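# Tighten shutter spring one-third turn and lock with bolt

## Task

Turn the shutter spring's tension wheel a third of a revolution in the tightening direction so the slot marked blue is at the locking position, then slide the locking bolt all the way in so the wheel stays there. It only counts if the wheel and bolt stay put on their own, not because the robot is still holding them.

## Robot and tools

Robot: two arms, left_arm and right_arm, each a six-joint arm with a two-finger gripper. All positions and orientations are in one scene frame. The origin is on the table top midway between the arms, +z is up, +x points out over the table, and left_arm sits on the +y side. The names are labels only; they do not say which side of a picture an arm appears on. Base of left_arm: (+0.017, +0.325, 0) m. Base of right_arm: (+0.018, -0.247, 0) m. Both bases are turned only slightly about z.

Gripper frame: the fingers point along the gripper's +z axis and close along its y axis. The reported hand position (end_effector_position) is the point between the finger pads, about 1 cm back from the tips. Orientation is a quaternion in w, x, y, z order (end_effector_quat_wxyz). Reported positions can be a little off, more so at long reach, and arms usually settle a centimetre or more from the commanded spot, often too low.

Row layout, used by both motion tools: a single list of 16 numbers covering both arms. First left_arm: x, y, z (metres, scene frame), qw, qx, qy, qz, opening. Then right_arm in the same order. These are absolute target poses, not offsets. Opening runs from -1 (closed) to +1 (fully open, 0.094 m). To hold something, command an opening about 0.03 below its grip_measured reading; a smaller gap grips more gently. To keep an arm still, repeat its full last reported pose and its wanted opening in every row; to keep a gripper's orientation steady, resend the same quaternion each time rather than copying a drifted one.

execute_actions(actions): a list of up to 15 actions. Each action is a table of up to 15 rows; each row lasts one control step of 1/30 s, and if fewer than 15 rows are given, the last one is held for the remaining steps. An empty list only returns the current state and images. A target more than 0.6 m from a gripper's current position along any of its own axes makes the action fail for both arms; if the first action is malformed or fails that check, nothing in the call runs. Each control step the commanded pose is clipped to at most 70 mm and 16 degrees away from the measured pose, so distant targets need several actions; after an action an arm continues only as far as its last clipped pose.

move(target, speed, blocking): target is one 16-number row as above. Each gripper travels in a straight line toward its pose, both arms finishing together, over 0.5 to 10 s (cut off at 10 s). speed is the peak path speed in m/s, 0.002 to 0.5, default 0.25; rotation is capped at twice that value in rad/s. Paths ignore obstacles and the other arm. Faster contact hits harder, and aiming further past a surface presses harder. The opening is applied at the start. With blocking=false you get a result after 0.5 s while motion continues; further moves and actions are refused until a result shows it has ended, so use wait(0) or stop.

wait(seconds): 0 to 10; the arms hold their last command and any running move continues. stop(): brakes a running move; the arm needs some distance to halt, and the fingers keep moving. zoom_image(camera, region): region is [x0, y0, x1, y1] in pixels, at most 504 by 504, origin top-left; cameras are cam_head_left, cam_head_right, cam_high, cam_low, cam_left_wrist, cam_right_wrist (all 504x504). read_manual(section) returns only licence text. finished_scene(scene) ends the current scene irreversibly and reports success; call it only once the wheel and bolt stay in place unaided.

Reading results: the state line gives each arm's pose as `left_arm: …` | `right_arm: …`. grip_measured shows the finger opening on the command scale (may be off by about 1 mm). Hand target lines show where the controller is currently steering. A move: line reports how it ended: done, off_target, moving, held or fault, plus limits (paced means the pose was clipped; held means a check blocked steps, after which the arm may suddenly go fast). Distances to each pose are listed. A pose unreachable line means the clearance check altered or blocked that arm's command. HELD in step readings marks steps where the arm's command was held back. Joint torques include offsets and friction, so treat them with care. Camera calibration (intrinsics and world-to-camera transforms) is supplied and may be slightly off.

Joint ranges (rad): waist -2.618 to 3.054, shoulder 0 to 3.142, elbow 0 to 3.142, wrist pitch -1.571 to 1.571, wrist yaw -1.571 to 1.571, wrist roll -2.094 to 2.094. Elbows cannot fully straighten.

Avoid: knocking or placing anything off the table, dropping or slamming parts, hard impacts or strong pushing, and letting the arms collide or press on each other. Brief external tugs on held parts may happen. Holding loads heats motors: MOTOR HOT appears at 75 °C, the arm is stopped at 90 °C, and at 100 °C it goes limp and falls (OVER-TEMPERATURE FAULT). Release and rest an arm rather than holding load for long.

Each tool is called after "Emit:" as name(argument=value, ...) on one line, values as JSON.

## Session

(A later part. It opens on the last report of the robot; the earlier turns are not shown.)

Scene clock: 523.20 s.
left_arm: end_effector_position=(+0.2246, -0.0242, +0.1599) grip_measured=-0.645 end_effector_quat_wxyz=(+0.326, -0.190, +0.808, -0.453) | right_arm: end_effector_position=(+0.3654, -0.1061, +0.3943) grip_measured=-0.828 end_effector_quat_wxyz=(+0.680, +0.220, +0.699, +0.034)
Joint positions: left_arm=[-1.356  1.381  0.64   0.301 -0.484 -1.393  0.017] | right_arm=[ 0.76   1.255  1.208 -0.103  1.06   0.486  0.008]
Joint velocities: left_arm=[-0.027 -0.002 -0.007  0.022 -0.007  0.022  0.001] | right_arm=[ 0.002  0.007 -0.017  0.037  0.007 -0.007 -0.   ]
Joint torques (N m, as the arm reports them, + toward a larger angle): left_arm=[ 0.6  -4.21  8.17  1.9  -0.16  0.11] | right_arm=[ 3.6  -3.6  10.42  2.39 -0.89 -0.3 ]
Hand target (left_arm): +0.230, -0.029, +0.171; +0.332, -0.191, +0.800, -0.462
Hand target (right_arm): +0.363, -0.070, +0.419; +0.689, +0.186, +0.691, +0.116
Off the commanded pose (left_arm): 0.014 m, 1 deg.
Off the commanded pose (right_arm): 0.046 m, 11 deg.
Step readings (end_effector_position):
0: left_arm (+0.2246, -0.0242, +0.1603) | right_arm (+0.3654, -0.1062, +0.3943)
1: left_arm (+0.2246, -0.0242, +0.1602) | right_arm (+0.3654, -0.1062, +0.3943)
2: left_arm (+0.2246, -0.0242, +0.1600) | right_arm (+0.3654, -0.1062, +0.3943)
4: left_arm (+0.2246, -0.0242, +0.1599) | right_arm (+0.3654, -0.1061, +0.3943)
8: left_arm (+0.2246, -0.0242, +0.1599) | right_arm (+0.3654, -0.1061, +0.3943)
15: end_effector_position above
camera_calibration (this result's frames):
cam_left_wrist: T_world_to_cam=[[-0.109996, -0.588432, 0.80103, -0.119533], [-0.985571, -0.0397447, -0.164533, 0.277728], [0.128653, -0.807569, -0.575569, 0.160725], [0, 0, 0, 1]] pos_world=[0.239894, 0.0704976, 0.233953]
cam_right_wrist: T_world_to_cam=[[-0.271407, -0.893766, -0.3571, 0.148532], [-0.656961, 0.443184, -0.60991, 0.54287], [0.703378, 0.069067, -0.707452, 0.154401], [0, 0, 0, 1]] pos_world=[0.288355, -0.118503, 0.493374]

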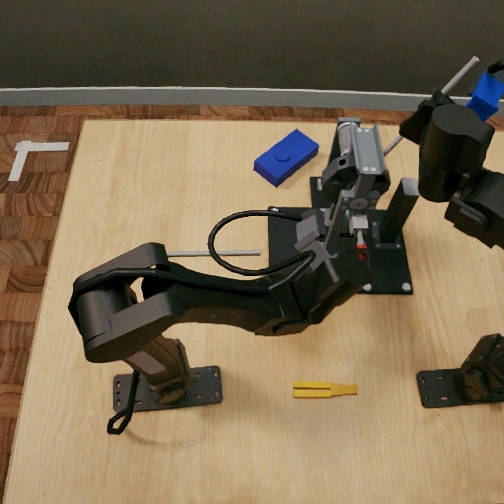

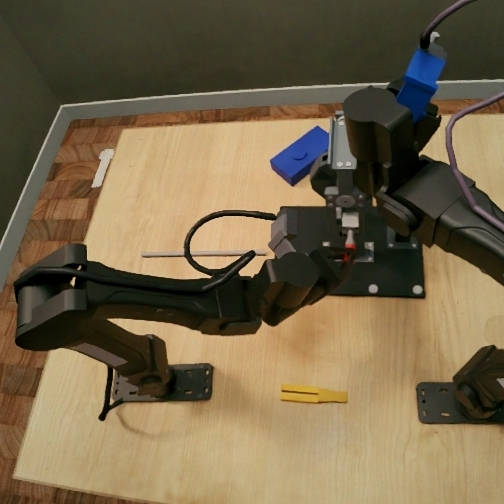

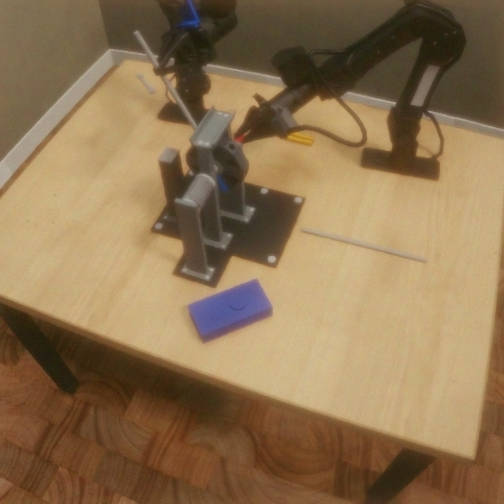

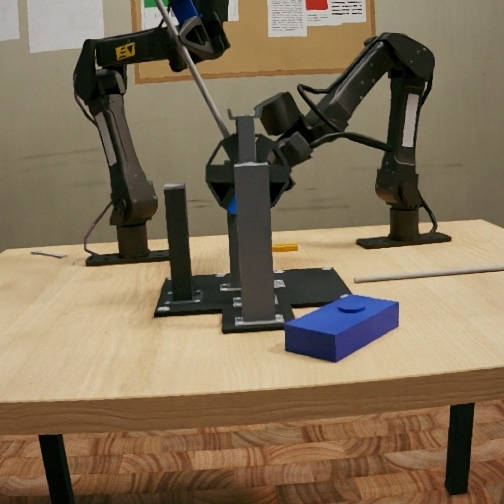

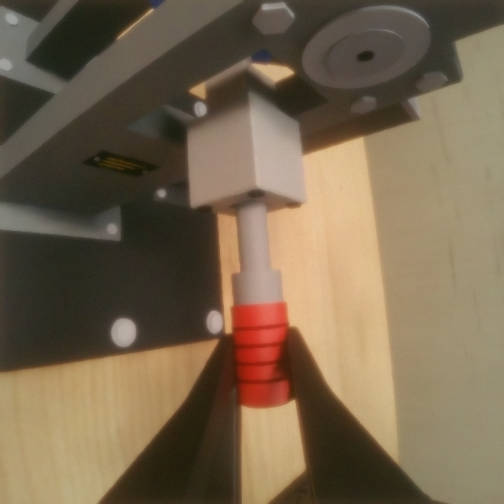

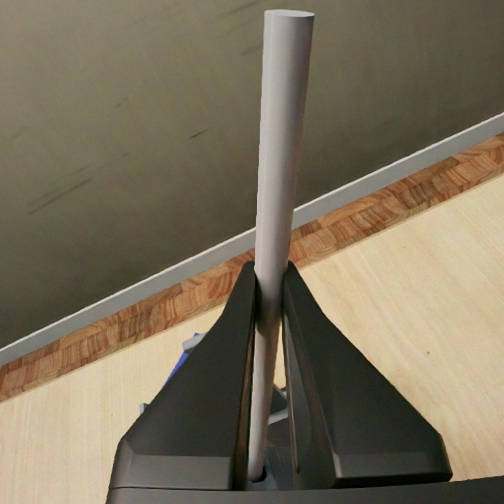

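Emit:
move(target=[0.264,-0.03,0.171,0.331,-0.191,0.8,-0.462,-0.685,0.368,-0.065,0.42,0.69,0.185,0.69,0.118,-0.87], speed=0.03)

Scene clock: 529.37 s.
left_arm: end_effector_position=(+0.2266, -0.0245, +0.1585) grip_measured=-0.645 end_effector_quat_wxyz=(+0.301, -0.162, +0.821, -0.457) | right_arm: end_effector_position=(+0.3648, -0.1062, +0.3942) grip_measured=-0.828 end_effector_quat_wxyz=(+0.682, +0.222, +0.696, +0.033)
Joint positions: left_arm=[-1.301  1.361  0.64   0.277 -0.36  -1.349  0.017] | right_arm=[ 0.764  1.255  1.202 -0.09   1.07   0.484  0.008]
Joint velocities: left_arm=[ 0.002  0.007 -0.012 -0.037  0.066 -0.081 -0.   ] | right_arm=[-0.017 -0.012 -0.007 -0.022  0.007 -0.037  0.001]
Joint torques (N m, as the arm reports them, + toward a larger angle): left_arm=[ 4.69  0.09  9.92  2.42 -0.32  0.16] | right_arm=[ 4.13 -3.02 10.99  2.33 -0.88 -0.28]
Hand target (left_arm): +0.261, -0.025, +0.172; +0.332, -0.190, +0.800, -0.461
Hand target (right_arm): +0.363, -0.068, +0.419; +0.689, +0.186, +0.690, +0.117
Off the commanded pose (left_arm): 0.040 m, 5 deg.
Off the commanded pose (right_arm): 0.049 m, 11 deg.
move: off_target (left_arm, right_arm)
camera_calibration (this result's frames):
cam_left_wrist: T_world_to_cam=[[-0.135438, -0.591448, 0.794887, -0.111674], [-0.989252, 0.0360981, -0.141695, 0.278595], [0.0551116, -0.805535, -0.58998, 0.178489], [0, 0, 0, 1]] pos_world=[0.250639, 0.0676731, 0.233549]
cam_right_wrist: T_world_to_cam=[[-0.274752, -0.891536, -0.360105, 0.15089], [-0.651185, 0.448086, -0.612517, 0.541822], [0.707439, 0.0662044, -0.703667, 0.15151], [0, 0, 0, 1]] pos_world=[0.287099, -0.11829, 0.492824]

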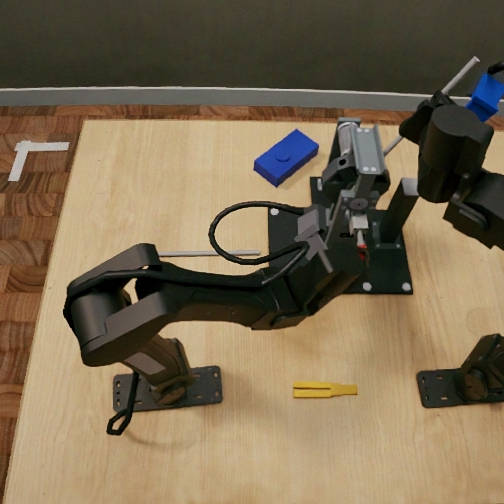

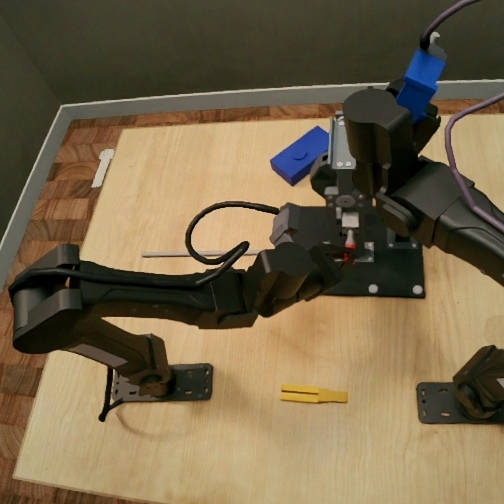

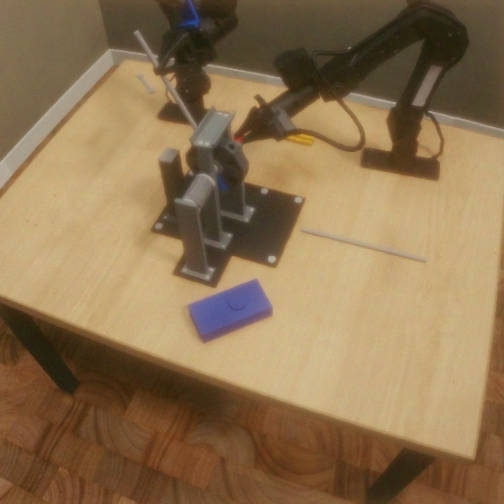

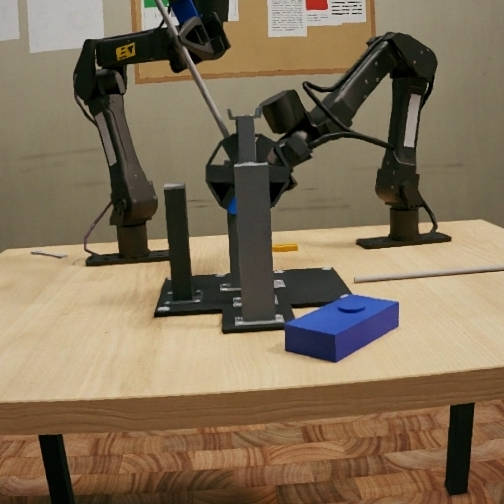

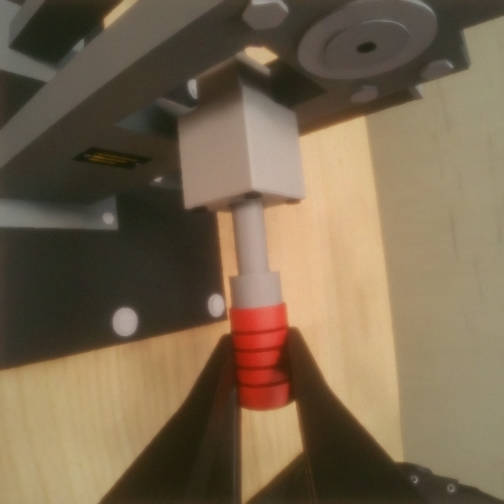

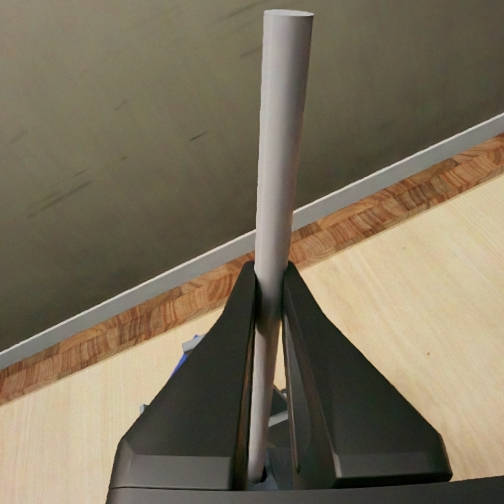

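Emit:
move(target=[0.245,-0.03,0.171,0.331,-0.191,0.8,-0.462,-0.685,0.368,-0.1,0.41,0.678,0.2009,0.6929,0.141,-0.87], speed=0.012)

Emit:
zoom_image(camera="cam_left_wrist", region=[40,0,340,240])

Scene clock: 548.90 s.
left_arm: end_effector_position=(+0.2257, -0.0243, +0.1593) grip_measured=-0.645 end_effector_quat_wxyz=(+0.306, -0.167, +0.819, -0.456) | right_arm: end_effector_position=(+0.3661, -0.1209, +0.3875) grip_measured=-0.828 end_effector_quat_wxyz=(+0.667, +0.227, +0.706, +0.069)
Joint positions: left_arm=[-1.314  1.362  0.64   0.279 -0.386 -1.357  0.017] | right_arm=[ 0.696  1.193  1.167 -0.147  0.947  0.555  0.008]
Joint velocities: left_arm=[-0.017  0.002  0.017  0.066  0.037 -0.037 -0.   ] | right_arm=[ 0.002  0.002 -0.002 -0.037 -0.051 -0.022 -0.001]
Joint torques (N m, as the arm reports them, + toward a larger angle): left_arm=[ 1.28 -1.3   9.08  2.23 -0.62 -0.04] | right_arm=[ 0.39 -4.85  8.47  2.42 -0.91 -0.24]
Hand target (left_arm): +0.244, -0.028, +0.171; +0.330, -0.191, +0.801, -0.461
Hand target (right_arm): +0.366, -0.101, +0.410; +0.677, +0.203, +0.694, +0.138
Off the commanded pose (left_arm): 0.023 m, 5 deg.
Off the commanded pose (right_arm): 0.031 m, 9 deg.
move: off_target (left_arm, right_arm)
camera_calibration (this result's frames):
cam_left_wrist: T_world_to_cam=[[-0.131633, -0.591503, 0.795485, -0.113345], [-0.988871, 0.0222236, -0.147109, 0.278228], [0.069337, -0.805996, -0.587846, 0.175556], [0, 0, 0, 1]] pos_world=[0.248039, 0.0682703, 0.234295]
cam_right_wrist: T_world_to_cam=[[-0.239178, -0.880284, -0.409749, 0.143362], [-0.683846, 0.452298, -0.572521, 0.542163], [0.68931, 0.143271, -0.710159, 0.165282], [0, 0, 0, 1]] pos_world=[0.291115, -0.142701, 0.486519]

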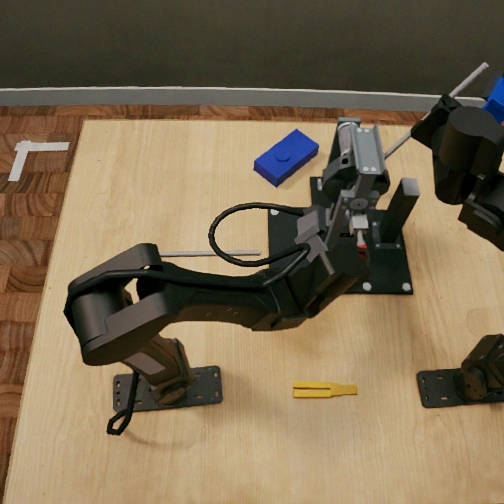

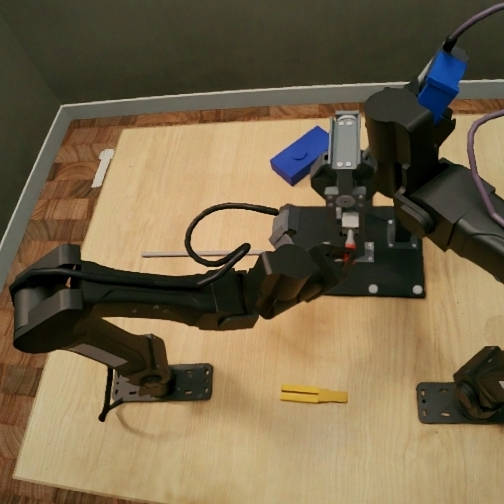

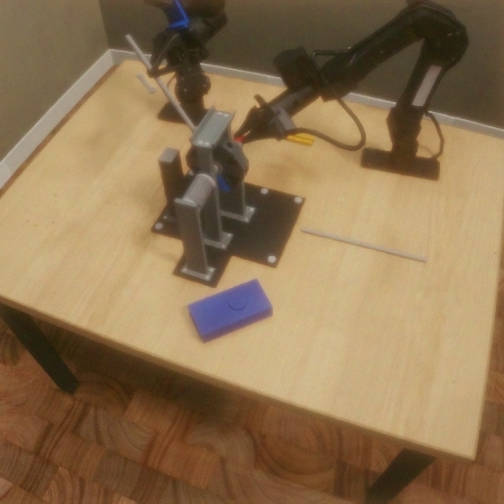

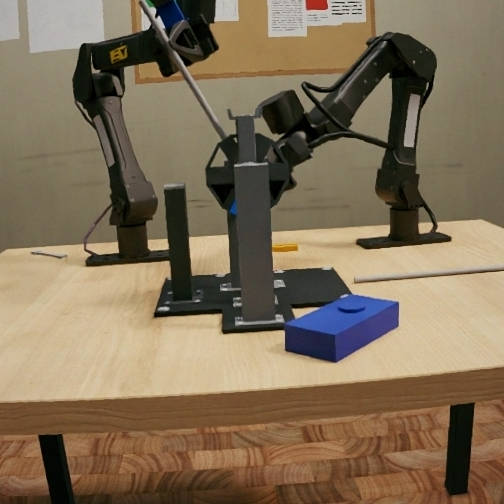

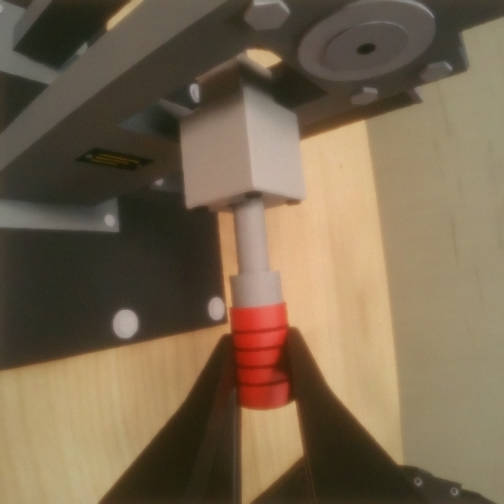

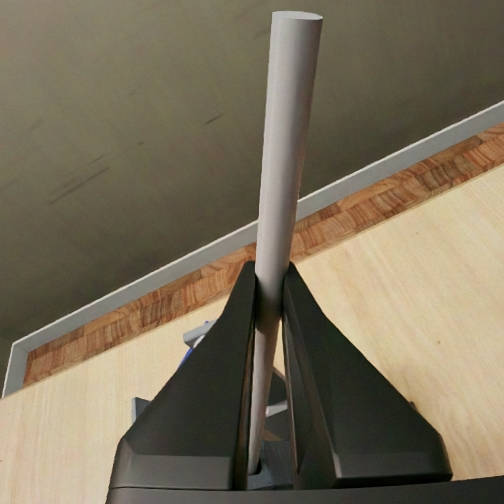

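Region (40, 0, 340, 240) of cam_left_wrist's 504x504 image, scaled by 1.680, with more detail than that image has; it fills the top 403 rows of this view, and the rest is white.

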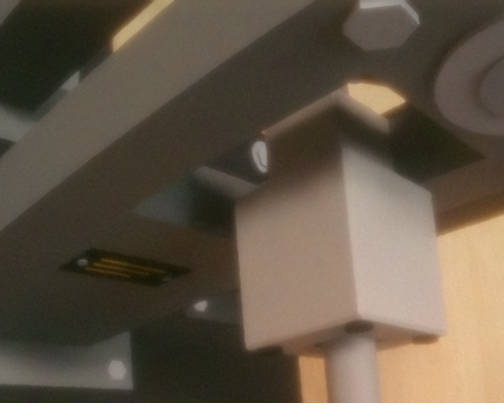

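Emit:
execute_actions(actions=[[[0.225,-0.028,0.168,0.331,-0.191,0.8,-0.462,-0.685,0.368,-0.09,0.413,0.678,0.2009,0.6929,0.141,-0.87]],[[0.225,-0.028,0.168,0.331,-0.191,0.8,-0.462,-0.685,0.368,-0.075,0.417,0.678,0.2009,0.6929,0.141,-0.87]],[[0.25,-0.028,0.168,0.331,-0.191,0.8,-0.462,-0.685,0.368,-0.075,0.417,0.678,0.2009,0.6929,0.141,-0.87]],[[0.27,-0.028,0.168,0.331,-0.191,0.8,-0.462,-0.685,0.368,-0.075,0.417,0.678,0.2009,0.6929,0.141,-0.87]],[[0.285,-0.028,0.168,0.331,-0.191,0.8,-0.462,-0.685,0.368,-0.075,0.417,0.678,0.2009,0.6929,0.141,-0.87]]])

Scene clock: 561.83 s.
left_arm: end_effector_position=(+0.2296, -0.0264, +0.1568) grip_measured=-0.646 end_effector_quat_wxyz=(+0.270, -0.140, +0.830, -0.469) | right_arm: end_effector_position=(+0.3654, -0.1136, +0.3907) grip_measured=-0.828 end_effector_quat_wxyz=(+0.672, +0.234, +0.700, +0.059)
Joint positions: left_arm=[-1.238  1.358  0.64   0.277 -0.221 -1.319  0.017] | right_arm=[ 0.732  1.225  1.191 -0.136  1.01   0.555  0.008]
Joint velocities: left_arm=[-0.002  0.002 -0.002  0.007 -0.051  0.037  0.001] | right_arm=[ 0.002 -0.022  0.002  0.066 -0.051 -0.037 -0.   ]
Joint torques (N m, as the arm reports them, + toward a larger angle): left_arm=[ 4.98  1.85 10.45  2.57 -1.04  0.12] | right_arm=[ 3.97 -2.85 11.13  2.28 -0.81 -0.17]
Hand target (left_arm): +0.279, -0.019, +0.169; +0.330, -0.191, +0.802, -0.460
Hand target (right_arm): +0.363, -0.077, +0.416; +0.678, +0.201, +0.693, +0.140
Off the commanded pose (left_arm): 0.057 m, 10 deg.
Off the commanded pose (right_arm): 0.047 m, 10 deg.
Step readings (end_effector_position; steps 1 to 15: 1st action; 16 to 30: 2nd action; 31 to 45: 3rd action; 46 to 60: 4th action; 61 to 75: 5th action):
0: left_arm (+0.2257, -0.0243, +0.1593) | right_arm (+0.3661, -0.1209, +0.3876)
1: left_arm (+0.2246, -0.0246, +0.1597) | right_arm (+0.3659, -0.1209, +0.3876)
2: left_arm (+0.2245, -0.0245, +0.1600) | right_arm (+0.3658, -0.1210, +0.3876)
4: left_arm (+0.2246, -0.0245, +0.1599) | right_arm (+0.3658, -0.1210, +0.3876)
8: left_arm (+0.2247, -0.0244, +0.1600) | right_arm (+0.3658, -0.1210, +0.3876)
15: left_arm (+0.2248, -0.0244, +0.1601) | right_arm (+0.3658, -0.1210, +0.3876)
16: left_arm (+0.2247, -0.0245, +0.1601) | right_arm (+0.3655, -0.1198, +0.3873)
17: left_arm (+0.2247, -0.0245, +0.1601) | right_arm (+0.3654, -0.1178, +0.3882)
19: left_arm (+0.2247, -0.0245, +0.1601) | right_arm (+0.3655, -0.1141, +0.3904)
23: left_arm (+0.2247, -0.0245, +0.1601) | right_arm (+0.3655, -0.1136, +0.3906)
30: left_arm (+0.2247, -0.0245, +0.1601) | right_arm (+0.3654, -0.1136, +0.3907)
31: left_arm (+0.2262, -0.0242, +0.1592) | right_arm (+0.3654, -0.1136, +0.3907)
32: left_arm (+0.2262, -0.0245, +0.1589) | right_arm (+0.3654, -0.1136, +0.3907)
34: left_arm (+0.2262, -0.0245, +0.1589) | right_arm (+0.3654, -0.1136, +0.3907)
38: left_arm (+0.2262, -0.0245, +0.1588) | right_arm (+0.3654, -0.1136, +0.3907)
45: left_arm (+0.2261, -0.0246, +0.1588) | right_arm (+0.3654, -0.1136, +0.3907)
46: left_arm (+0.2273, -0.0242, +0.1585) | right_arm (+0.3654, -0.1136, +0.3907)
47: left_arm (+0.2272, -0.0243, +0.1587) | right_arm (+0.3654, -0.1136, +0.3907)
49: left_arm (+0.2273, -0.0246, +0.1584) | right_arm (+0.3654, -0.1136, +0.3907)
53: left_arm (+0.2274, -0.0248, +0.1583) | right_arm (+0.3654, -0.1136, +0.3907)
60: left_arm (+0.2275, -0.0249, +0.1582) | right_arm (+0.3654, -0.1136, +0.3907)
61: left_arm (+0.2284, -0.0247, +0.1580) | right_arm (+0.3654, -0.1136, +0.3907)
62: left_arm (+0.2288, -0.0251, +0.1576) | right_arm (+0.3654, -0.1136, +0.3907)
64: left_arm (+0.2292, -0.0257, +0.1572) | right_arm (+0.3654, -0.1136, +0.3907)
68: left_arm (+0.2295, -0.0262, +0.1569) | right_arm (+0.3654, -0.1136, +0.3907)
75: end_effector_position above
camera_calibration (this result's frames):
cam_left_wrist: T_world_to_cam=[[-0.152678, -0.573553, 0.804814, -0.108188], [-0.987968, 0.108915, -0.109804, 0.278021], [-0.0246783, -0.811895, -0.583281, 0.192845], [0, 0, 0, 1]] pos_world=[0.262917, 0.0642375, 0.230082]
cam_right_wrist: T_world_to_cam=[[-0.25917, -0.875832, -0.407123, 0.157622], [-0.665678, 0.467396, -0.581733, 0.538867], [0.699788, 0.120246, -0.704157, 0.158237], [0, 0, 0, 1]] pos_world=[0.288831, -0.132842, 0.489072]

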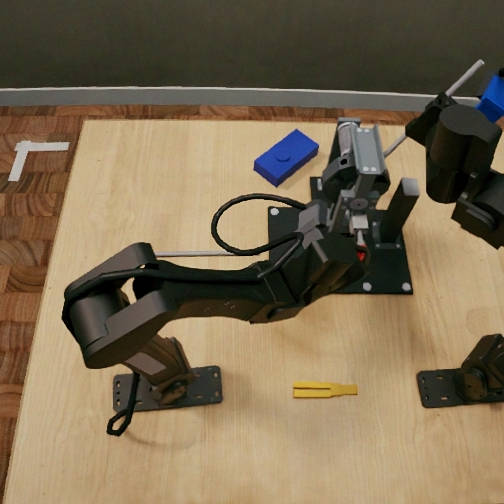

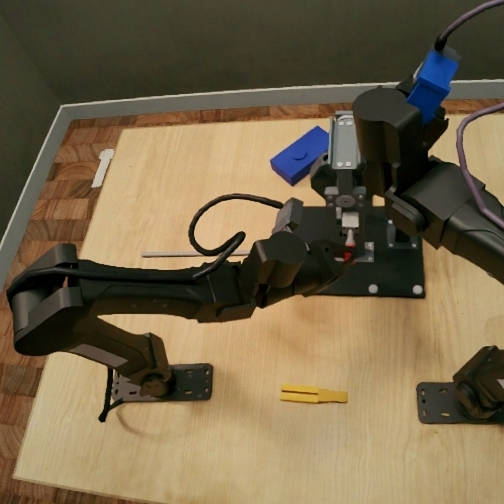

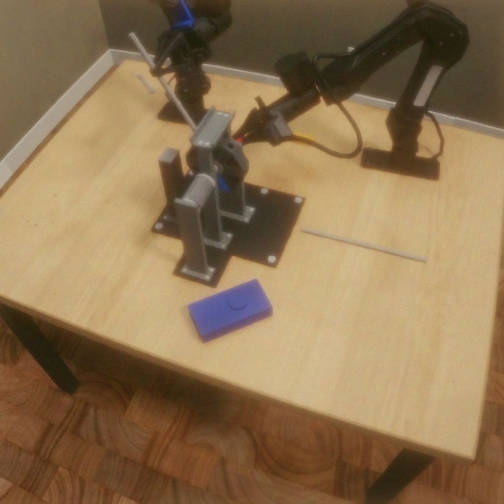

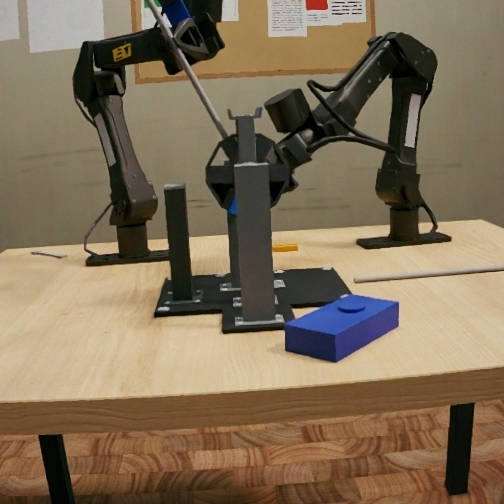

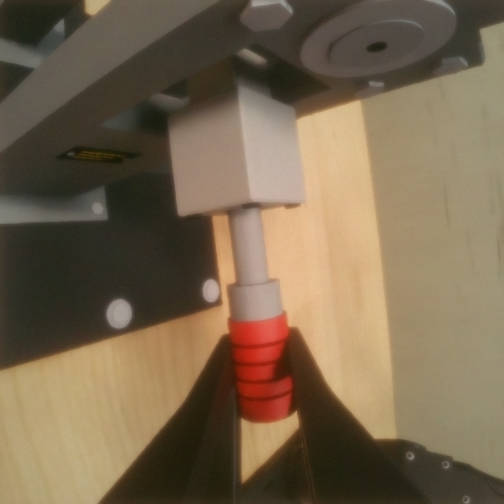

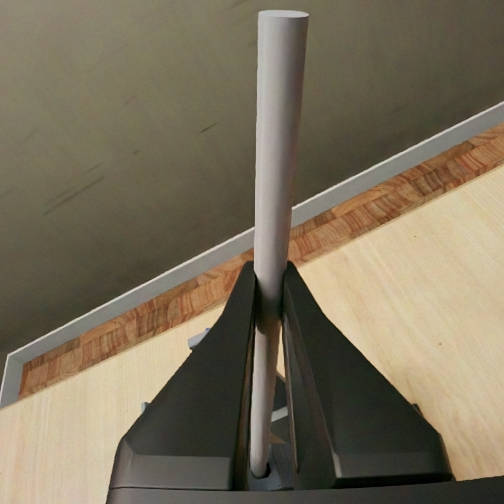

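Emit:
execute_actions(actions=[[[0.228,-0.028,0.168,0.331,-0.191,0.8,-0.462,-0.685,0.368,-0.075,0.417,0.678,0.2009,0.6929,0.141,-0.87]],[[0.228,-0.028,0.168,0.331,-0.191,0.8,-0.462,-0.3,0.368,-0.075,0.417,0.678,0.2009,0.6929,0.141,-0.87]]])

Emit:
zoom_image(camera="cam_high", region=[180,110,280,210])

Scene clock: 573.53 s.
left_arm: end_effector_position=(+0.2269, -0.0256, +0.1597) grip_measured=-0.302 end_effector_quat_wxyz=(+0.323, -0.189, +0.807, -0.457) | right_arm: end_effector_position=(+0.3654, -0.1136, +0.3907) grip_measured=-0.828 end_effector_quat_wxyz=(+0.672, +0.234, +0.700, +0.059)
Joint positions: left_arm=[-1.345  1.387  0.64   0.316 -0.466 -1.39   0.033] | right_arm=[ 0.732  1.225  1.191 -0.136  1.01   0.555  0.008]
Joint velocities: left_arm=[-0.007  0.007 -0.017 -0.051 -0.022 -0.007  0.   ] | right_arm=[-0.007 -0.002 -0.002  0.066 -0.037 -0.007 -0.001]
Joint torques (N m, as the arm reports them, + toward a larger angle): left_arm=[-0.54 -4.91  7.14  1.87 -0.38  0.05] | right_arm=[ 3.94 -2.89 11.21  2.26 -0.83 -0.2 ]
Hand target (left_arm): +0.228, -0.028, +0.168; +0.331, -0.191, +0.800, -0.462
Hand target (right_arm): +0.363, -0.077, +0.416; +0.678, +0.201, +0.693, +0.140
Off the commanded pose (left_arm): 0.009 m, 1 deg.
Off the commanded pose (right_arm): 0.047 m, 10 deg.
Step readings (end_effector_position; steps 1 to 15: 1st action; 16 to 30: 2nd action):
0: left_arm (+0.2295, -0.0265, +0.1568) | right_arm (+0.3654, -0.1136, +0.3907)
1: left_arm (+0.2266, -0.0272, +0.1590) | right_arm (+0.3654, -0.1136, +0.3907)
2: left_arm (+0.2265, -0.0269, +0.1590) | right_arm (+0.3654, -0.1136, +0.3907)
4: left_arm (+0.2268, -0.0267, +0.1588) | right_arm (+0.3654, -0.1136, +0.3907)
8: left_arm (+0.2271, -0.0264, +0.1587) | right_arm (+0.3654, -0.1136, +0.3907)
15: left_arm (+0.2272, -0.0263, +0.1589) | right_arm (+0.3654, -0.1136, +0.3907)
16: left_arm (+0.2272, -0.0263, +0.1591) | right_arm (+0.3654, -0.1136, +0.3907)
17: left_arm (+0.2269, -0.0262, +0.1592) | right_arm (+0.3654, -0.1136, +0.3907)
19: left_arm (+0.2261, -0.0264, +0.1594) | right_arm (+0.3654, -0.1136, +0.3907)
23: left_arm (+0.2264, -0.0260, +0.1596) | right_arm (+0.3654, -0.1136, +0.3907)
30: end_effector_position above
camera_calibration (this result's frames):
cam_left_wrist: T_world_to_cam=[[-0.111522, -0.581897, 0.80558, -0.12016], [-0.986213, -0.0349202, -0.161752, 0.279734], [0.122254, -0.812512, -0.56998, 0.159699], [0, 0, 0, 1]] pos_world=[0.242953, 0.0696049, 0.233072]
cam_right_wrist: T_world_to_cam=[[-0.25917, -0.875832, -0.407123, 0.157622], [-0.665678, 0.467396, -0.581733, 0.538867], [0.699788, 0.120246, -0.704157, 0.158237], [0, 0, 0, 1]] pos_world=[0.288831, -0.132842, 0.489072]

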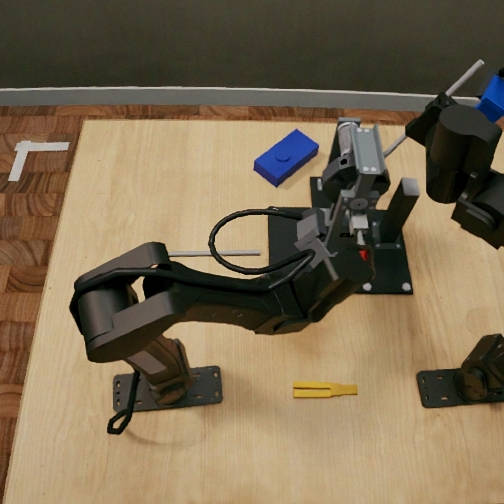

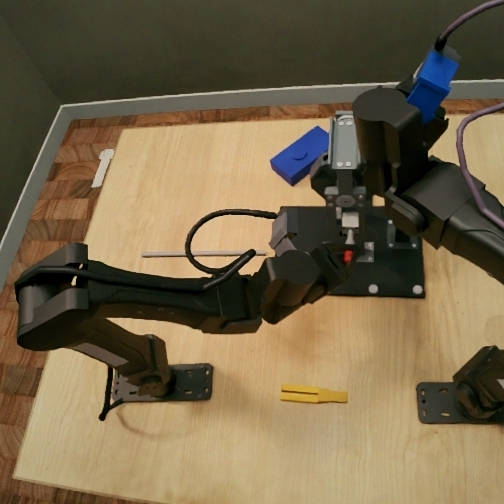

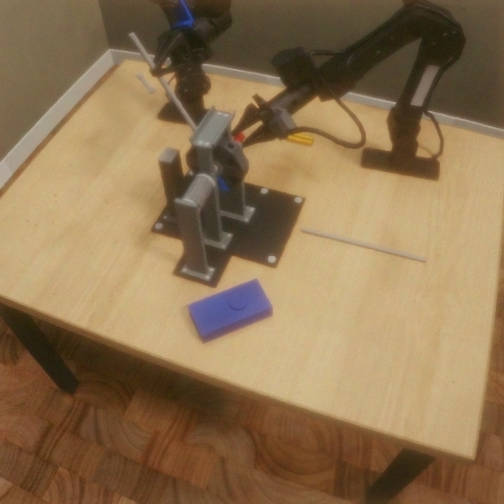

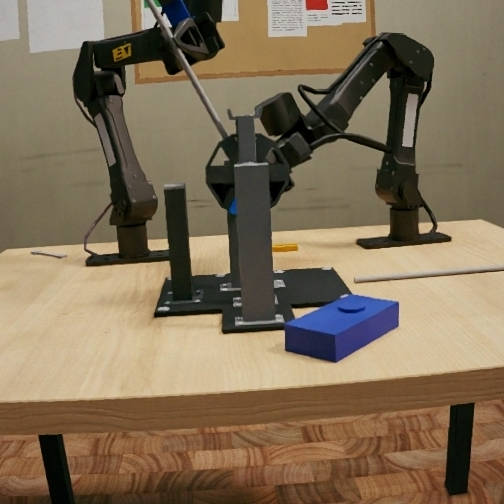

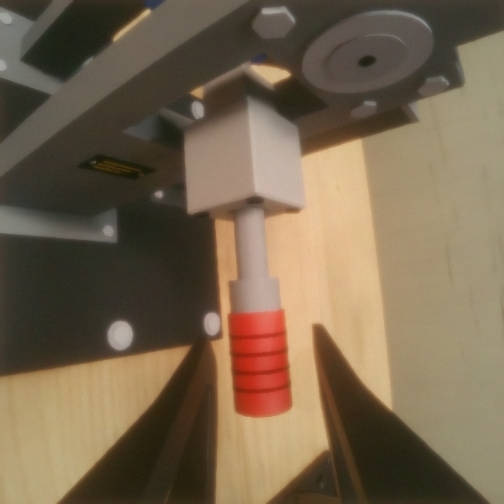

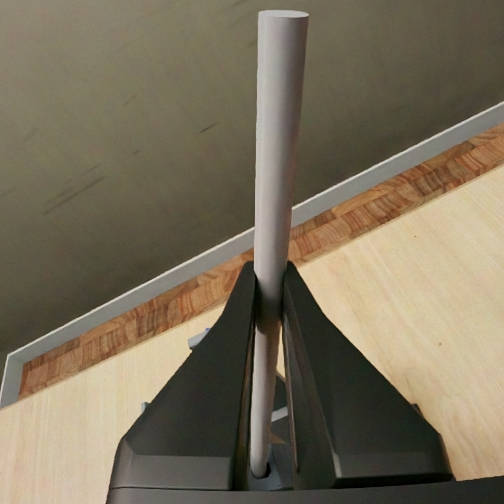

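Region (180, 110, 280, 210) of cam_high's 504x504 image, scaled by 5.040, with more detail than that image has.

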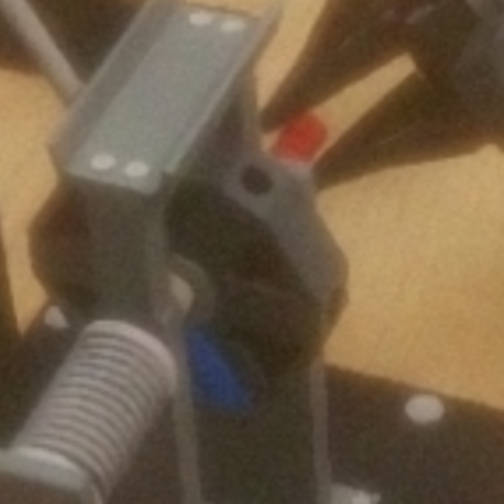

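Emit:
execute_actions(actions=[[[0.227,-0.028,0.168,0.4,-0.231,0.768,-0.443,-0.3,0.368,-0.065,0.419,0.69,0.185,0.69,0.118,-0.87]],[[0.226,-0.029,0.168,0.465,-0.269,0.73,-0.422,-0.3,0.368,-0.058,0.42,0.69,0.185,0.69,0.118,-0.87]],[[0.225,-0.03,0.168,0.5272,-0.3044,0.6871,-0.3967,-0.3,0.368,-0.058,0.42,0.69,0.185,0.69,0.118,-0.87]],[[0.225,-0.03,0.168,0.5272,-0.3044,0.6871,-0.3967,-0.3,0.368,-0.058,0.42,0.69,0.185,0.69,0.118,-0.87]]])

Scene clock: 582.73 s.
left_arm: end_effector_position=(+0.2237, -0.0278, +0.1613) grip_measured=-0.302 end_effector_quat_wxyz=(+0.519, -0.302, +0.693, -0.399) | right_arm: end_effector_position=(+0.3647, -0.1000, +0.3966) grip_measured=-0.828 end_effector_quat_wxyz=(+0.684, +0.221, +0.694, +0.031)
Joint positions: left_arm=[-1.573  1.714  0.755  0.566 -1.188 -1.433  0.033] | right_arm=[ 0.781  1.273  1.216 -0.077  1.09   0.472  0.008]
Joint velocities: left_arm=[-0.012 -0.007 -0.007  0.022  0.022 -0.022  0.   ] | right_arm=[-0.027 -0.007  0.002 -0.051 -0.066  0.022 -0.001]
Joint torques (N m, as the arm reports them, + toward a larger angle): left_arm=[-0.06 -6.38  6.83  1.48 -0.49  0.15] | right_arm=[ 4.06 -3.03 10.96  2.18 -0.92 -0.12]
Hand target (left_arm): +0.225, -0.030, +0.168; +0.527, -0.304, +0.687, -0.397
Hand target (right_arm): +0.363, -0.061, +0.419; +0.689, +0.186, +0.690, +0.116
Off the commanded pose (left_arm): 0.007 m, 1 deg.
Off the commanded pose (right_arm): 0.048 m, 11 deg.
Step readings (end_effector_position; steps 1 to 15: 1st action; 16 to 30: 2nd action; 31 to 45: 3rd action; 46 to 60: 4th action):
0: left_arm (+0.2270, -0.0254, +0.1598) | right_arm (+0.3654, -0.1136, +0.3907)
1: left_arm (+0.2277, -0.0244, +0.1602) | right_arm (+0.3651, -0.1129, +0.3906)
2: left_arm (+0.2255, -0.0256, +0.1603) | right_arm (+0.3647, -0.1113, +0.3913)
4: left_arm (+0.2166, -0.0306, +0.1546) | right_arm (+0.3645, -0.1076, +0.3933)
8: left_arm (+0.2159, -0.0288, +0.1477) | right_arm (+0.3648, -0.1055, +0.3944)
15: left_arm (+0.2215, -0.0242, +0.1531) | right_arm (+0.3649, -0.1046, +0.3949)
16: left_arm (+0.2229, -0.0231, +0.1543) | right_arm (+0.3649, -0.1041, +0.3950)
17: left_arm (+0.2227, -0.0249, +0.1554) | right_arm (+0.3647, -0.1029, +0.3953)
19: left_arm (+0.2181, -0.0321, +0.1531) | right_arm (+0.3647, -0.1008, +0.3962)
23: left_arm (+0.2183, -0.0309, +0.1495) | right_arm (+0.3647, -0.1001, +0.3965)
30: left_arm (+0.2223, -0.0261, +0.1553) | right_arm (+0.3646, -0.1000, +0.3966)
31: left_arm (+0.2235, -0.0249, +0.1567) | right_arm (+0.3646, -0.1000, +0.3966)
32: left_arm (+0.2239, -0.0269, +0.1578) | right_arm (+0.3646, -0.1001, +0.3968)
34: left_arm (+0.2210, -0.0345, +0.1553) | right_arm (+0.3647, -0.1000, +0.3966)
38: left_arm (+0.2206, -0.0329, +0.1515) | right_arm (+0.3647, -0.1000, +0.3966)
45: left_arm (+0.2230, -0.0281, +0.1573) | right_arm (+0.3647, -0.1000, +0.3966)
46: left_arm (+0.2231, -0.0280, +0.1579) | right_arm (+0.3647, -0.1000, +0.3966)
47: left_arm (+0.2233, -0.0278, +0.1584) | right_arm (+0.3647, -0.1000, +0.3966)
49: left_arm (+0.2234, -0.0277, +0.1593) | right_arm (+0.3647, -0.1000, +0.3966)
53: left_arm (+0.2236, -0.0277, +0.1604) | right_arm (+0.3647, -0.1000, +0.3966)
60: end_effector_position above
camera_calibration (this result's frames):
cam_left_wrist: T_world_to_cam=[[-0.0568787, -0.612754, 0.788224, -0.133365], [-0.799196, -0.445238, -0.403792, 0.262626], [0.598373, -0.652913, -0.464386, 0.0400707], [0, 0, 0, 1]] pos_world=[0.178327, 0.061374, 0.229776]
cam_right_wrist: T_world_to_cam=[[-0.274219, -0.893227, -0.356301, 0.15541], [-0.646887, 0.445482, -0.618937, 0.541196], [0.711577, 0.0607619, -0.699976, 0.149357], [0, 0, 0, 1]] pos_world=[0.28643, -0.111352, 0.494885]

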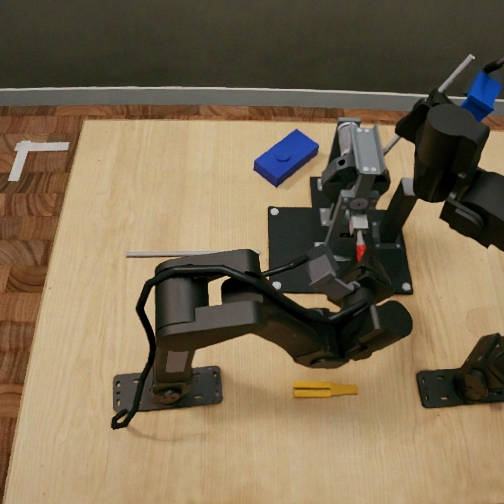

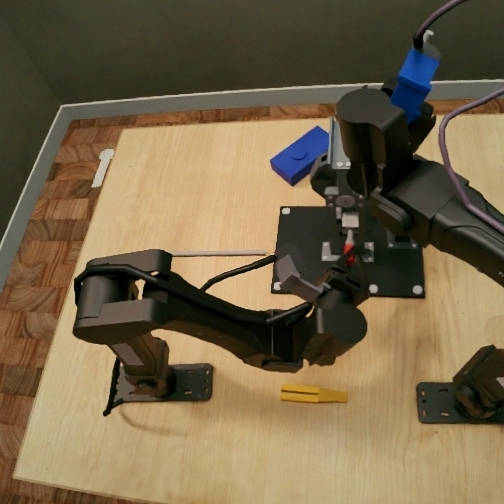

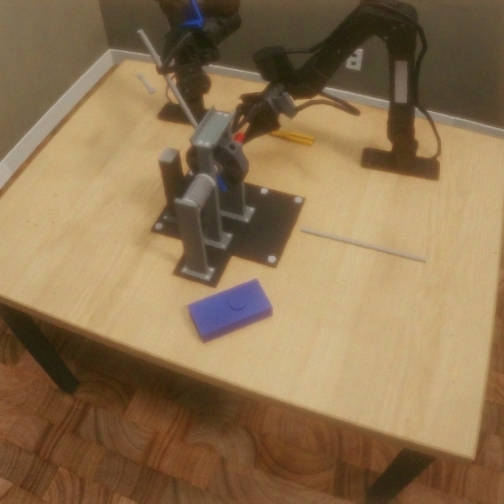

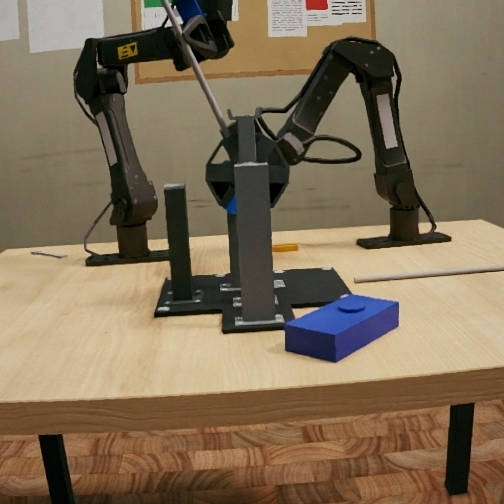

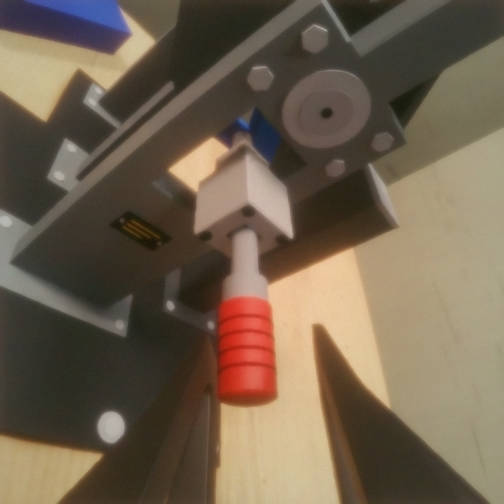

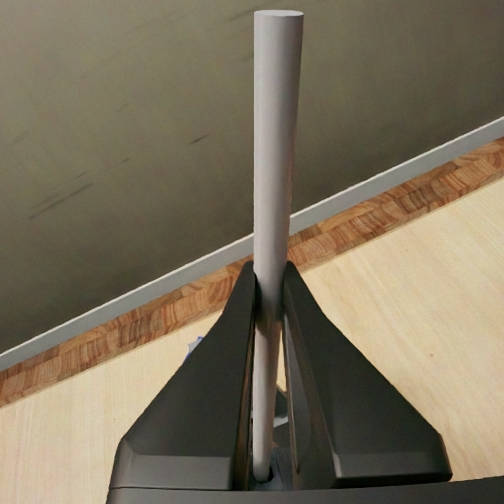

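Emit:
zoom_image(camera="cam_left_wrist", region=[150,80,330,220])

Region (150, 80, 330, 220) of cam_left_wrist's 504x504 image, scaled by 2.800, with more detail than that image has.

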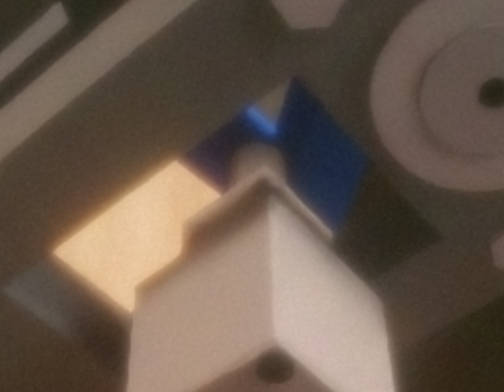

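Emit:
execute_actions(actions=[[[0.225,-0.025,0.163,0.5272,-0.3044,0.6871,-0.3967,-0.4,0.368,-0.058,0.42,0.69,0.185,0.69,0.118,-0.87]],[[0.225,-0.025,0.163,0.5272,-0.3044,0.6871,-0.3967,-0.6,0.368,-0.058,0.42,0.69,0.185,0.69,0.118,-0.87],[0.225,-0.025,0.163,0.5272,-0.3044,0.6871,-0.3967,-0.62,0.368,-0.058,0.42,0.69,0.185,0.69,0.118,-0.87],[0.225,-0.025,0.163,0.5272,-0.3044,0.6871,-0.3967,-0.64,0.368,-0.058,0.42,0.69,0.185,0.69,0.118,-0.87],[0.225,-0.025,0.163,0.5272,-0.3044,0.6871,-0.3967,-0.66,0.368,-0.058,0.42,0.69,0.185,0.69,0.118,-0.87],[0.225,-0.025,0.163,0.5272,-0.3044,0.6871,-0.3967,-0.69,0.368,-0.058,0.42,0.69,0.185,0.69,0.118,-0.87]],[[0.235,-0.025,0.163,0.5272,-0.3044,0.6871,-0.3967,-0.69,0.368,-0.058,0.42,0.69,0.185,0.69,0.118,-0.87]],[[0.245,-0.025,0.163,0.5272,-0.3044,0.6871,-0.3967,-0.69,0.368,-0.058,0.42,0.69,0.185,0.69,0.118,-0.87]],[[0.255,-0.025,0.163,0.5272,-0.3044,0.6871,-0.3967,-0.69,0.368,-0.058,0.42,0.69,0.185,0.69,0.118,-0.87]]])

Scene clock: 594.47 s.
left_arm: end_effector_position=(+0.2462, -0.0260, +0.1585) grip_measured=-0.649 end_effector_quat_wxyz=(+0.524, -0.296, +0.696, -0.393) | right_arm: end_effector_position=(+0.3647, -0.1000, +0.3966) grip_measured=-0.828 end_effector_quat_wxyz=(+0.684, +0.221, +0.694, +0.031)
Joint positions: left_arm=[-1.502  1.737  0.748  0.649 -1.125 -1.354  0.017] | right_arm=[ 0.781  1.273  1.216 -0.077  1.09   0.472  0.008]
Joint velocities: left_arm=[-0.027  0.007 -0.007 -0.007  0.022 -0.037 -0.001] | right_arm=[-0.007  0.002 -0.007 -0.051 -0.081  0.051  0.   ]
Joint torques (N m, as the arm reports them, + toward a larger angle): left_arm=[ 1.67 -6.51  5.46  1.96 -0.18  0.22] | right_arm=[ 4.11 -2.95 10.97  2.19 -0.92 -0.12]
Hand target (left_arm): +0.255, -0.024, +0.163; +0.528, -0.304, +0.687, -0.396
Hand target (right_arm): +0.363, -0.061, +0.419; +0.689, +0.186, +0.690, +0.116
Off the commanded pose (left_arm): 0.010 m, 1 deg.
Off the commanded pose (right_arm): 0.048 m, 11 deg.
Step readings (end_effector_position; steps 1 to 15: 1st action; 16 to 30: 2nd action; 31 to 45: 3rd action; 46 to 60: 4th action; 61 to 75: 5th action):
0: left_arm (+0.2238, -0.0278, +0.1616) | right_arm (+0.3647, -0.1000, +0.3966)
1: left_arm (+0.2238, -0.0279, +0.1620) | right_arm (+0.3647, -0.1000, +0.3966)
2: left_arm (+0.2238, -0.0280, +0.1623) | right_arm (+0.3647, -0.1000, +0.3966)
4: left_arm (+0.2238, -0.0280, +0.1624) | right_arm (+0.3647, -0.1000, +0.3966)
8: left_arm (+0.2238, -0.0280, +0.1625) | right_arm (+0.3647, -0.1000, +0.3966)
15: left_arm (+0.2238, -0.0280, +0.1625) | right_arm (+0.3647, -0.1000, +0.3966)
16: left_arm (+0.2238, -0.0273, +0.1608) | right_arm (+0.3647, -0.1000, +0.3966)
17: left_arm (+0.2238, -0.0263, +0.1581) | right_arm (+0.3647, -0.1000, +0.3966)
19: left_arm (+0.2239, -0.0262, +0.1577) | right_arm (+0.3647, -0.1000, +0.3966)
23: left_arm (+0.2239, -0.0262, +0.1578) | right_arm (+0.3647, -0.1000, +0.3966)
30: left_arm (+0.2239, -0.0262, +0.1578) | right_arm (+0.3647, -0.1000, +0.3966)
31: left_arm (+0.2244, -0.0261, +0.1581) | right_arm (+0.3647, -0.1000, +0.3966)
32: left_arm (+0.2248, -0.0262, +0.1582) | right_arm (+0.3647, -0.1000, +0.3966)
34: left_arm (+0.2251, -0.0262, +0.1583) | right_arm (+0.3647, -0.1000, +0.3966)
38: left_arm (+0.2252, -0.0263, +0.1584) | right_arm (+0.3647, -0.1000, +0.3966)
45: left_arm (+0.2253, -0.0262, +0.1584) | right_arm (+0.3647, -0.1000, +0.3966)
46: left_arm (+0.2261, -0.0260, +0.1583) | right_arm (+0.3647, -0.1000, +0.3966)
47: left_arm (+0.2280, -0.0260, +0.1583) | right_arm (+0.3647, -0.1000, +0.3966)
49: left_arm (+0.2325, -0.0260, +0.1582) | right_arm (+0.3647, -0.1000, +0.3966)
53: left_arm (+0.2361, -0.0260, +0.1583) | right_arm (+0.3647, -0.1000, +0.3966)
60: left_arm (+0.2361, -0.0263, +0.1583) | right_arm (+0.3647, -0.1000, +0.3966)
61: left_arm (+0.2372, -0.0259, +0.1583) | right_arm (+0.3647, -0.1000, +0.3966)
62: left_arm (+0.2390, -0.0258, +0.1583) | right_arm (+0.3647, -0.1000, +0.3966)
64: left_arm (+0.2435, -0.0258, +0.1583) | right_arm (+0.3647, -0.1000, +0.3966)
68: left_arm (+0.2462, -0.0260, +0.1585) | right_arm (+0.3647, -0.1000, +0.3966)
75: end_effector_position above
camera_calibration (this result's frames):
cam_left_wrist: T_world_to_cam=[[-0.0595528, -0.628028, 0.775909, -0.126546], [-0.796602, -0.438521, -0.416083, 0.281749], [0.601564, -0.642869, -0.474173, 0.0274535], [0, 0, 0, 1]] pos_world=[0.200391, 0.0617275, 0.228437]
cam_right_wrist: T_world_to_cam=[[-0.274219, -0.893227, -0.356301, 0.15541], [-0.646887, 0.445482, -0.618937, 0.541196], [0.711577, 0.0607619, -0.699976, 0.149357], [0, 0, 0, 1]] pos_world=[0.28643, -0.111352, 0.494885]

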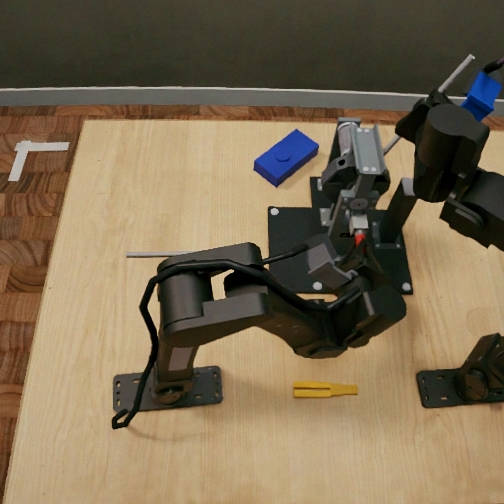

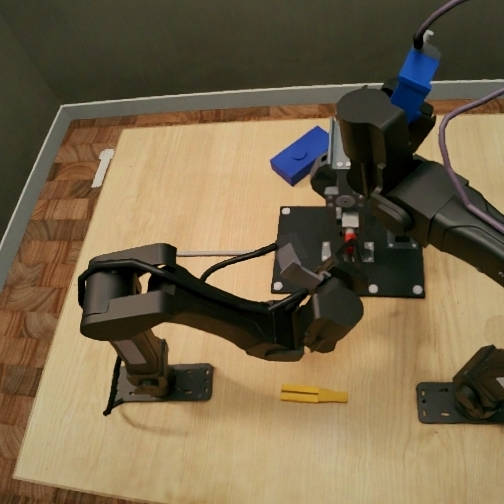

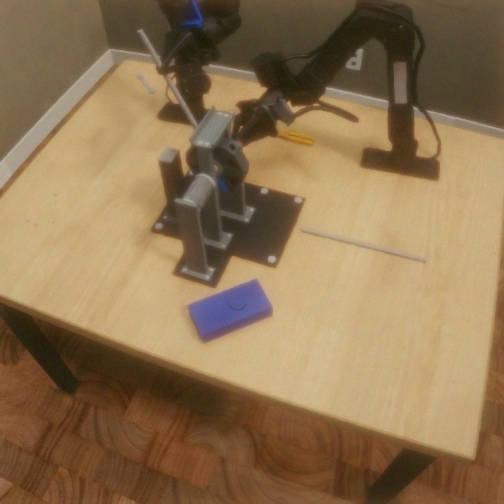

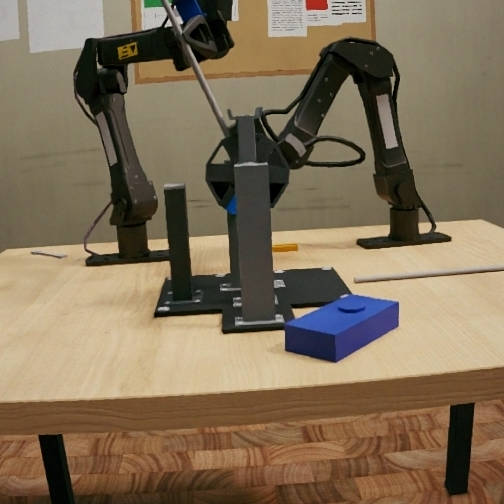

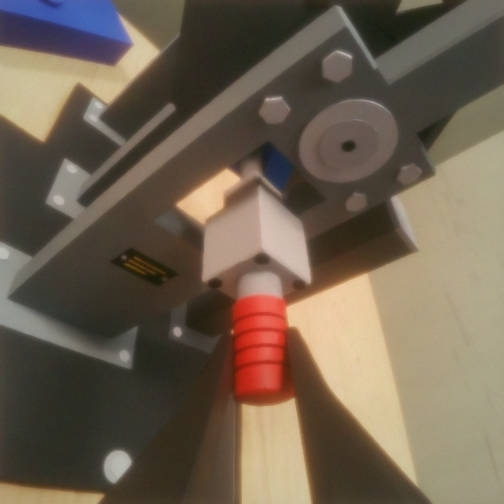

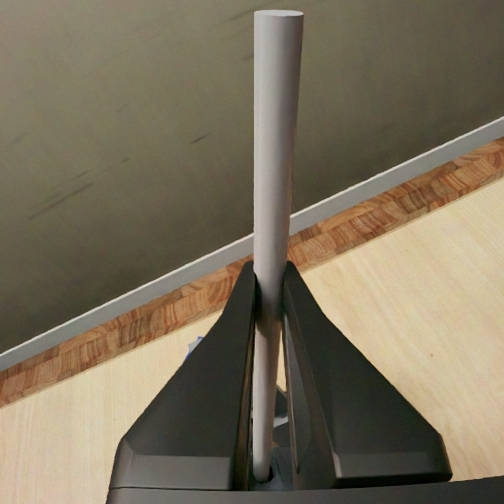

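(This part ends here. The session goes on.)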